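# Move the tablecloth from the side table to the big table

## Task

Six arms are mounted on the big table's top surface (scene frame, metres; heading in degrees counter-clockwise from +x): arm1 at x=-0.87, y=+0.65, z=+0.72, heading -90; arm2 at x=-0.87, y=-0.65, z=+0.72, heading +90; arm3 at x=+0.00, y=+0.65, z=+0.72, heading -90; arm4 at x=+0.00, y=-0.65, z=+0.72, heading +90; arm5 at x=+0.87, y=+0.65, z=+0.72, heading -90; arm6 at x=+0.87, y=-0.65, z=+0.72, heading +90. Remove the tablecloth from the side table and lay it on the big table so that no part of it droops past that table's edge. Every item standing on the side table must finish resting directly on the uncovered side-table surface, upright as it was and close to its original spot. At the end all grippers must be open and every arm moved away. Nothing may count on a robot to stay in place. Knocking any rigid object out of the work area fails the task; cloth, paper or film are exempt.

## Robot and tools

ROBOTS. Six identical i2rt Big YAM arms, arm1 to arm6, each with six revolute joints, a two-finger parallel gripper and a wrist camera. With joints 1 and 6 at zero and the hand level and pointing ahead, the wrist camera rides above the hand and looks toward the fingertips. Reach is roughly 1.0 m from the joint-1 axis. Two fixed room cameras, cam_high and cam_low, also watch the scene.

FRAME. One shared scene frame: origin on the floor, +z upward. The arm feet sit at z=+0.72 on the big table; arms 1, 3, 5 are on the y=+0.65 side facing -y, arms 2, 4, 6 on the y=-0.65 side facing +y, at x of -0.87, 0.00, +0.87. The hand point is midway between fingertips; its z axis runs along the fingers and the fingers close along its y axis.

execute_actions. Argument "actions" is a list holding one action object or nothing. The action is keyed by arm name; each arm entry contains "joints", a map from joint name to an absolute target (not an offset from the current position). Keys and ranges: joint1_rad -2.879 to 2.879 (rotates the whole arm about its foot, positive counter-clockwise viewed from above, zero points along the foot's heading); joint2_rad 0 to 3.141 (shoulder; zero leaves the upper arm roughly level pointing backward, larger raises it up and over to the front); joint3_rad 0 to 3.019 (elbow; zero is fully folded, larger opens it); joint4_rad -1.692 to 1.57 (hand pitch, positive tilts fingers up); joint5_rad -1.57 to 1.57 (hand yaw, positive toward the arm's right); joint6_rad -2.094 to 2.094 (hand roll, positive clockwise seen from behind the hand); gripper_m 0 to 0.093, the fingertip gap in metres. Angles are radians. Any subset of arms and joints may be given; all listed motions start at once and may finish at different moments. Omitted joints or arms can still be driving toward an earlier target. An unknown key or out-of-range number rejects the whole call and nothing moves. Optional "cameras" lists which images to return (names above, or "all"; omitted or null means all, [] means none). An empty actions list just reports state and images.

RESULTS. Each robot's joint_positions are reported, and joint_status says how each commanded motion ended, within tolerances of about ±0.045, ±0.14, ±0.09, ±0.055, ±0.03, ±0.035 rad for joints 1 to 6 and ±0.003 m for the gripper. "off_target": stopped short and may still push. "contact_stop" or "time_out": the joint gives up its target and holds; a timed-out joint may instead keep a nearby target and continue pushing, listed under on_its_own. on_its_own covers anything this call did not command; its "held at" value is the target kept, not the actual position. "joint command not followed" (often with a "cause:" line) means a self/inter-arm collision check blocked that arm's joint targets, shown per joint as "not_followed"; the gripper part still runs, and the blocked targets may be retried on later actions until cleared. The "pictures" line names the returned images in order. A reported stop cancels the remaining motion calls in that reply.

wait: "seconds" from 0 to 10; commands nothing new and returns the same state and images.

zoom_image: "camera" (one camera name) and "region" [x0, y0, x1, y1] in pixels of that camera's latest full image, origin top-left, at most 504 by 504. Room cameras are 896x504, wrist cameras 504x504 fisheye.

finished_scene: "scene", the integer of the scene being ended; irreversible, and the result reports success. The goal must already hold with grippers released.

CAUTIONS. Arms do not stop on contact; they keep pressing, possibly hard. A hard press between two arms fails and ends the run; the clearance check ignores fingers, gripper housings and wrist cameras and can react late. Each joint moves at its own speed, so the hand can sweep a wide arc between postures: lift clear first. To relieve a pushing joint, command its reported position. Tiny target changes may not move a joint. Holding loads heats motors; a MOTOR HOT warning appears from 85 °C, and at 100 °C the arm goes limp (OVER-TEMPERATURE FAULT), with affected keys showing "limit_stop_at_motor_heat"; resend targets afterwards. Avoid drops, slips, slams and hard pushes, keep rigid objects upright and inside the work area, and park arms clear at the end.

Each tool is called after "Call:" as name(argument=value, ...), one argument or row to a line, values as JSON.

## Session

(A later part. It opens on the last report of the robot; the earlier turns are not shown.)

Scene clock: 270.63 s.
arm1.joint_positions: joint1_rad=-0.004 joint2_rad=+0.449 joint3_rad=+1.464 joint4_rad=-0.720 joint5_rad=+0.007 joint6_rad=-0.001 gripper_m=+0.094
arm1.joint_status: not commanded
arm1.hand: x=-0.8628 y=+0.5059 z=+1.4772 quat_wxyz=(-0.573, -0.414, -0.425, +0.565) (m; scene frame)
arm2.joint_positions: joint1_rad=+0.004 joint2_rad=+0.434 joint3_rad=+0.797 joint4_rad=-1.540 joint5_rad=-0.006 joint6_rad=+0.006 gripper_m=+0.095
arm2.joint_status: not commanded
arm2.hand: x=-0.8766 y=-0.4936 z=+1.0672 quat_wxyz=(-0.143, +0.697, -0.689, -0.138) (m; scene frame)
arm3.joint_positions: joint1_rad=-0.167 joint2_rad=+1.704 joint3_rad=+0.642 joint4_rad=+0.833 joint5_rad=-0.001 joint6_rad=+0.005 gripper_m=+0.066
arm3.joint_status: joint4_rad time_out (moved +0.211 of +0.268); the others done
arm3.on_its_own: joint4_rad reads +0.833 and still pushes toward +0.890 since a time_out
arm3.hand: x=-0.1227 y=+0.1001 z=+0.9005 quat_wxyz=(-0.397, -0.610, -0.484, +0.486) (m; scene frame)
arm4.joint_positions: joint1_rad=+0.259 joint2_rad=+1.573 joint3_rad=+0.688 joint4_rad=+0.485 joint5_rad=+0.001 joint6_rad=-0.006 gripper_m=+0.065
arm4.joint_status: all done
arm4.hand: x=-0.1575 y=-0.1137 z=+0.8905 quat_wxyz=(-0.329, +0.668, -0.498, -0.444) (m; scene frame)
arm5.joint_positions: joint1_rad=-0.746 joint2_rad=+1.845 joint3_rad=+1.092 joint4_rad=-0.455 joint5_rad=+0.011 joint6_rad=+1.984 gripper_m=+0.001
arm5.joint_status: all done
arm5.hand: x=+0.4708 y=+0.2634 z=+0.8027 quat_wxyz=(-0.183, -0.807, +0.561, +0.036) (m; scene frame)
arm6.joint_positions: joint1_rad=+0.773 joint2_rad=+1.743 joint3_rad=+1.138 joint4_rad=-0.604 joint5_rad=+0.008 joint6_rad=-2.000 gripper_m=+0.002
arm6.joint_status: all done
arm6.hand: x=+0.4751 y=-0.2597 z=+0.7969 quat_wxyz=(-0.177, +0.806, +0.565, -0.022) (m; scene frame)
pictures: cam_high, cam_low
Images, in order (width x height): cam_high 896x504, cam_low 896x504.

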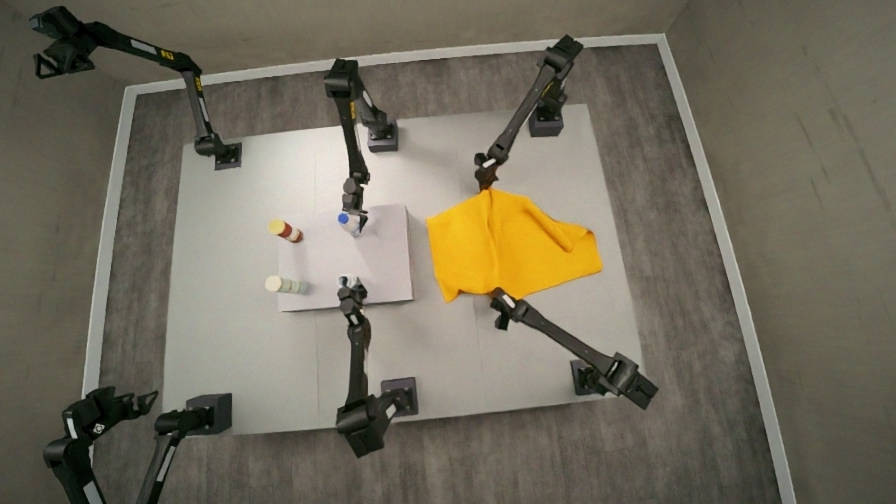

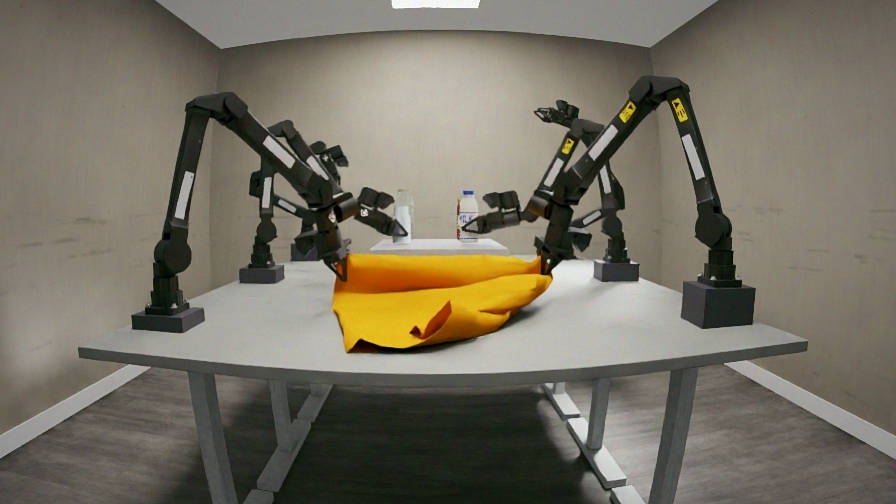

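Call:
execute_actions(
  actions=[
    {"arm3":{"joints":{"joint3_rad":0.63}},"arm4":{"joints":{"joint3_rad":0.668}},"arm5":{"joints":{"gripper_m":0.06}},"arm6":{"joints":{"gripper_m":0.06}}},
  ],
  cameras=["cam_low"],
)

Call:
zoom_image(
  camera="cam_low",
  region=[360, 170, 540, 270],
)

Scene clock: 279.37 s.
arm1.joint_positions: joint1_rad=-0.004 joint2_rad=+0.449 joint3_rad=+1.464 joint4_rad=-0.720 joint5_rad=+0.007 joint6_rad=-0.001 gripper_m=+0.094
arm1.joint_status: not commanded
arm1.hand: x=-0.8628 y=+0.5059 z=+1.4772 quat_wxyz=(-0.573, -0.414, -0.425, +0.565) (m; scene frame)
arm2.joint_positions: joint1_rad=+0.004 joint2_rad=+0.434 joint3_rad=+0.797 joint4_rad=-1.540 joint5_rad=-0.006 joint6_rad=+0.006 gripper_m=+0.095
arm2.joint_status: not commanded
arm2.hand: x=-0.8766 y=-0.4936 z=+1.0672 quat_wxyz=(-0.143, +0.697, -0.689, -0.138) (m; scene frame)
arm3.joint_positions: joint1_rad=-0.167 joint2_rad=+1.704 joint3_rad=+0.620 joint4_rad=+0.841 joint5_rad=-0.001 joint6_rad=+0.005 gripper_m=+0.066
arm3.joint_status: all done
arm3.hand: x=-0.1209 y=+0.1079 z=+0.8932 quat_wxyz=(-0.394, -0.613, -0.487, +0.481) (m; scene frame)
arm4.joint_positions: joint1_rad=+0.259 joint2_rad=+1.573 joint3_rad=+0.669 joint4_rad=+0.493 joint5_rad=+0.001 joint6_rad=-0.006 gripper_m=+0.065
arm4.joint_status: all done
arm4.hand: x=-0.1557 y=-0.1200 z=+0.8838 quat_wxyz=(-0.327, +0.670, -0.500, -0.440) (m; scene frame)
arm5.joint_positions: joint1_rad=-0.746 joint2_rad=+1.845 joint3_rad=+1.092 joint4_rad=-0.455 joint5_rad=+0.012 joint6_rad=+1.984 gripper_m=+0.060
arm5.joint_status: all done
arm5.hand: x=+0.4707 y=+0.2635 z=+0.8027 quat_wxyz=(-0.183, -0.807, +0.561, +0.036) (m; scene frame)
arm6.joint_positions: joint1_rad=+0.773 joint2_rad=+1.743 joint3_rad=+1.138 joint4_rad=-0.604 joint5_rad=+0.008 joint6_rad=-1.999 gripper_m=+0.060
arm6.joint_status: all done
arm6.hand: x=+0.4751 y=-0.2597 z=+0.7969 quat_wxyz=(-0.177, +0.806, +0.565, -0.022) (m; scene frame)
pictures: cam_low
Images, in order (width x height): cam_low 896x504.

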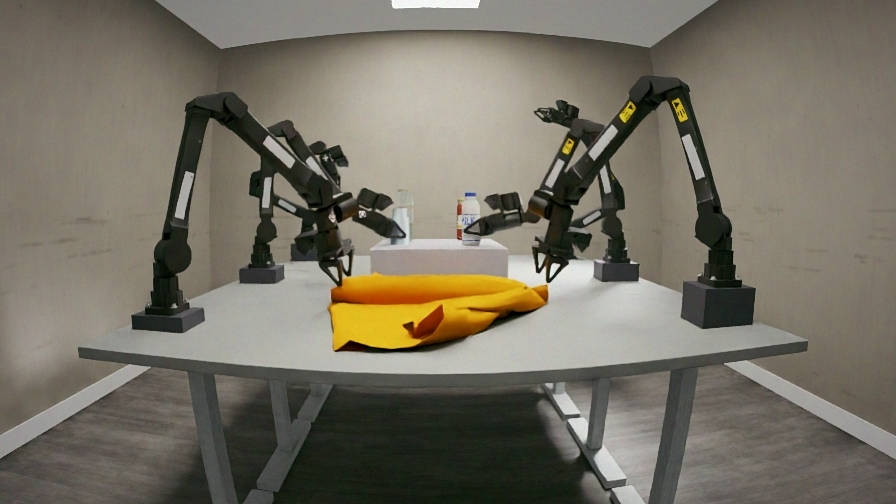

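Region (360, 170, 540, 270) of cam_low's 896x504 image, scaled by 2.800, with more detail than that image has.

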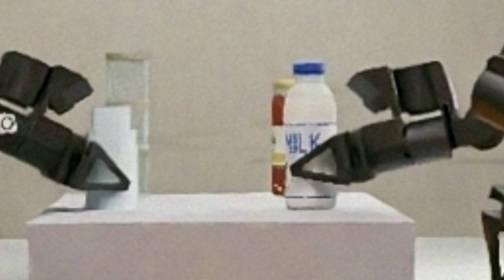

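Call:
execute_actions(
  actions=[
    {"arm3":{"joints":{"gripper_m":0.093}},"arm4":{"joints":{"gripper_m":0.093}},"arm5":{"joints":{"joint2_rad":1.5}},"arm6":{"joints":{"joint2_rad":1.4}}},
  ],
  cameras=[],
)

Call:
execute_actions(
  actions=[
    {"arm3":{"joints":{"joint2_rad":1.1,"joint3_rad":0.55,"joint4_rad":0.4}},"arm4":{"joints":{"joint2_rad":1.05,"joint3_rad":0.55,"joint4_rad":0.3}},"arm5":{"joints":{"joint2_rad":1.1}},"arm6":{"joints":{"joint2_rad":1.0}}},
  ],
  cameras=["cam_high","cam_low"],
)

Scene clock: 286.10 s.
arm1.joint_positions: joint1_rad=-0.004 joint2_rad=+0.449 joint3_rad=+1.464 joint4_rad=-0.720 joint5_rad=+0.007 joint6_rad=-0.001 gripper_m=+0.094
arm1.joint_status: not commanded
arm1.hand: x=-0.8628 y=+0.5059 z=+1.4772 quat_wxyz=(-0.573, -0.414, -0.425, +0.565) (m; scene frame)
arm2.joint_positions: joint1_rad=+0.004 joint2_rad=+0.434 joint3_rad=+0.797 joint4_rad=-1.540 joint5_rad=-0.006 joint6_rad=+0.006 gripper_m=+0.095
arm2.joint_status: not commanded
arm2.hand: x=-0.8766 y=-0.4936 z=+1.0672 quat_wxyz=(-0.143, +0.697, -0.689, -0.138) (m; scene frame)
arm3.joint_positions: joint1_rad=-0.167 joint2_rad=+1.695 joint3_rad=+0.620 joint4_rad=+0.867 joint5_rad=-0.001 joint6_rad=+0.005 gripper_m=+0.093
arm3.joint_status: all done
arm3.hand: x=-0.1213 y=+0.1065 z=+0.9041 quat_wxyz=(-0.402, -0.605, -0.480, +0.492) (m; scene frame)
arm4.joint_positions: joint1_rad=+0.259 joint2_rad=+1.573 joint3_rad=+0.669 joint4_rad=+0.496 joint5_rad=+0.001 joint6_rad=-0.006 gripper_m=+0.093
arm4.joint_status: all done
arm4.hand: x=-0.1558 y=-0.1197 z=+0.8846 quat_wxyz=(-0.328, +0.669, -0.500, -0.442) (m; scene frame)
arm5.joint_positions: joint1_rad=-0.746 joint2_rad=+1.497 joint3_rad=+1.092 joint4_rad=-0.455 joint5_rad=+0.012 joint6_rad=+1.984 gripper_m=+0.060
arm5.joint_status: all done
arm5.hand: x=+0.4584 y=+0.2545 z=+0.9933 quat_wxyz=(-0.347, -0.767, +0.536, +0.068) (m; scene frame)
arm6.joint_positions: joint1_rad=+0.773 joint2_rad=+1.384 joint3_rad=+1.146 joint4_rad=-0.604 joint5_rad=+0.008 joint6_rad=-1.999 gripper_m=+0.060
arm6.joint_status: all done
arm6.hand: x=+0.4739 y=-0.2622 z=+0.9937 quat_wxyz=(-0.350, +0.765, +0.537, -0.055) (m; scene frame)
pictures: none
No camera images: the call's "cameras" was empty. Leave "cameras" out to get every camera's image.

Scene clock: 287.53 s.
arm1.joint_positions: joint1_rad=-0.004 joint2_rad=+0.449 joint3_rad=+1.464 joint4_rad=-0.720 joint5_rad=+0.007 joint6_rad=-0.001 gripper_m=+0.094
arm1.joint_status: not commanded
arm1.hand: x=-0.8628 y=+0.5059 z=+1.4772 quat_wxyz=(-0.573, -0.414, -0.425, +0.565) (m; scene frame)
arm2.joint_positions: joint1_rad=+0.004 joint2_rad=+0.434 joint3_rad=+0.797 joint4_rad=-1.540 joint5_rad=-0.006 joint6_rad=+0.006 gripper_m=+0.095
arm2.joint_status: not commanded
arm2.hand: x=-0.8766 y=-0.4936 z=+1.0672 quat_wxyz=(-0.143, +0.697, -0.689, -0.138) (m; scene frame)
arm3.joint_positions: joint1_rad=-0.167 joint2_rad=+1.103 joint3_rad=+0.549 joint4_rad=+0.411 joint5_rad=-0.001 joint6_rad=+0.005 gripper_m=+0.093
arm3.joint_status: all done
arm3.hand: x=-0.1052 y=+0.1855 z=+1.0554 quat_wxyz=(-0.418, -0.588, -0.467, +0.511) (m; scene frame)
arm4.joint_positions: joint1_rad=+0.259 joint2_rad=+1.041 joint3_rad=+0.542 joint4_rad=+0.311 joint5_rad=+0.001 joint6_rad=-0.006 gripper_m=+0.093
arm4.joint_status: all done
arm4.hand: x=-0.1298 y=-0.2026 z=+1.0357 quat_wxyz=(-0.381, +0.617, -0.461, -0.512) (m; scene frame)
arm5.joint_positions: joint1_rad=-0.746 joint2_rad=+1.102 joint3_rad=+1.092 joint4_rad=-0.455 joint5_rad=+0.012 joint6_rad=+1.984 gripper_m=+0.060
arm5.joint_status: all done
arm5.hand: x=+0.5016 y=+0.2999 z=+1.2012 quat_wxyz=(-0.520, -0.694, +0.487, +0.102) (m; scene frame)
arm6.joint_positions: joint1_rad=+0.773 joint2_rad=+0.993 joint3_rad=+1.146 joint4_rad=-0.604 joint5_rad=+0.008 joint6_rad=-1.999 gripper_m=+0.060
arm6.joint_status: all done
arm6.hand: x=+0.5303 y=-0.3213 z=+1.1882 quat_wxyz=(-0.522, +0.694, +0.488, -0.088) (m; scene frame)
pictures: cam_high, cam_low
Images, in order (width x height): cam_high 896x504, cam_low 896x504.

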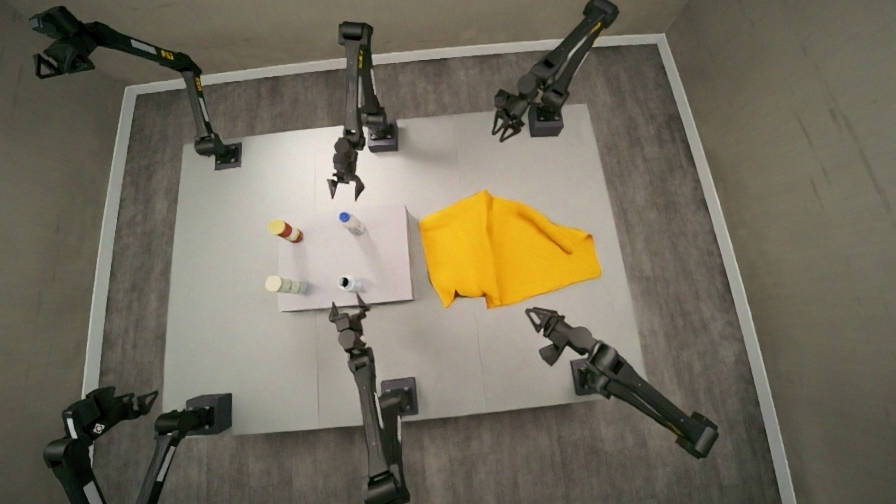

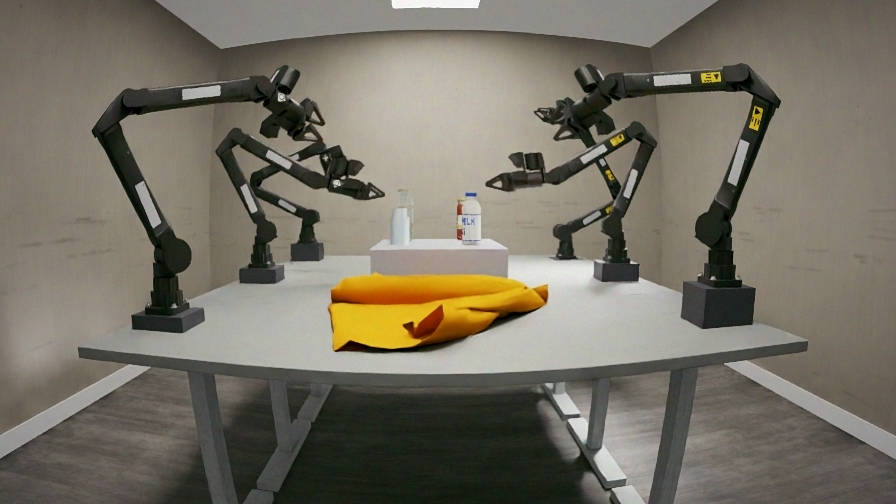

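Call:
execute_actions(
  actions=[
    {"arm3":{"joints":{"joint2_rad":0.7,"joint4_rad":0.0}},"arm4":{"joints":{"joint2_rad":0.65,"joint4_rad":0.0}}},
  ],
  cameras=[],
)

Call:
finished_scene(
  scene=1,
)

Scene clock: 292.47 s.
arm1.joint_positions: joint1_rad=-0.004 joint2_rad=+0.449 joint3_rad=+1.464 joint4_rad=-0.720 joint5_rad=+0.007 joint6_rad=-0.001 gripper_m=+0.094
arm1.joint_status: not commanded
arm1.hand: x=-0.8628 y=+0.5059 z=+1.4772 quat_wxyz=(-0.573, -0.414, -0.425, +0.565) (m; scene frame)
arm2.joint_positions: joint1_rad=+0.004 joint2_rad=+0.434 joint3_rad=+0.797 joint4_rad=-1.540 joint5_rad=-0.006 joint6_rad=+0.006 gripper_m=+0.095
arm2.joint_status: not commanded
arm2.hand: x=-0.8766 y=-0.4936 z=+1.0672 quat_wxyz=(-0.143, +0.697, -0.689, -0.138) (m; scene frame)
arm3.joint_positions: joint1_rad=-0.167 joint2_rad=+0.695 joint3_rad=+0.549 joint4_rad=+0.011 joint5_rad=-0.001 joint6_rad=+0.005 gripper_m=+0.093
arm3.joint_status: all done
arm3.hand: x=-0.0875 y=+0.2686 z=+1.1274 quat_wxyz=(-0.420, -0.586, -0.465, +0.514) (m; scene frame)
arm4.joint_positions: joint1_rad=+0.259 joint2_rad=+0.642 joint3_rad=+0.542 joint4_rad=+0.011 joint5_rad=+0.001 joint6_rad=-0.006 gripper_m=+0.093
arm4.joint_status: all done
arm4.hand: x=-0.1058 y=-0.2809 z=+1.1244 quat_wxyz=(-0.403, +0.591, -0.442, -0.542) (m; scene frame)
arm5.joint_positions: joint1_rad=-0.746 joint2_rad=+1.102 joint3_rad=+1.092 joint4_rad=-0.455 joint5_rad=+0.012 joint6_rad=+1.984 gripper_m=+0.060
arm5.joint_status: not commanded
arm5.hand: x=+0.5016 y=+0.2999 z=+1.2012 quat_wxyz=(-0.520, -0.694, +0.487, +0.102) (m; scene frame)
arm6.joint_positions: joint1_rad=+0.773 joint2_rad=+0.993 joint3_rad=+1.146 joint4_rad=-0.604 joint5_rad=+0.008 joint6_rad=-1.999 gripper_m=+0.060
arm6.joint_status: not commanded
arm6.hand: x=+0.5303 y=-0.3213 z=+1.1882 quat_wxyz=(-0.522, +0.694, +0.488, -0.088) (m; scene frame)
pictures: none
No camera images: the call's "cameras" was empty. Leave "cameras" out to get every camera's image.

The scene is finished: the task was done.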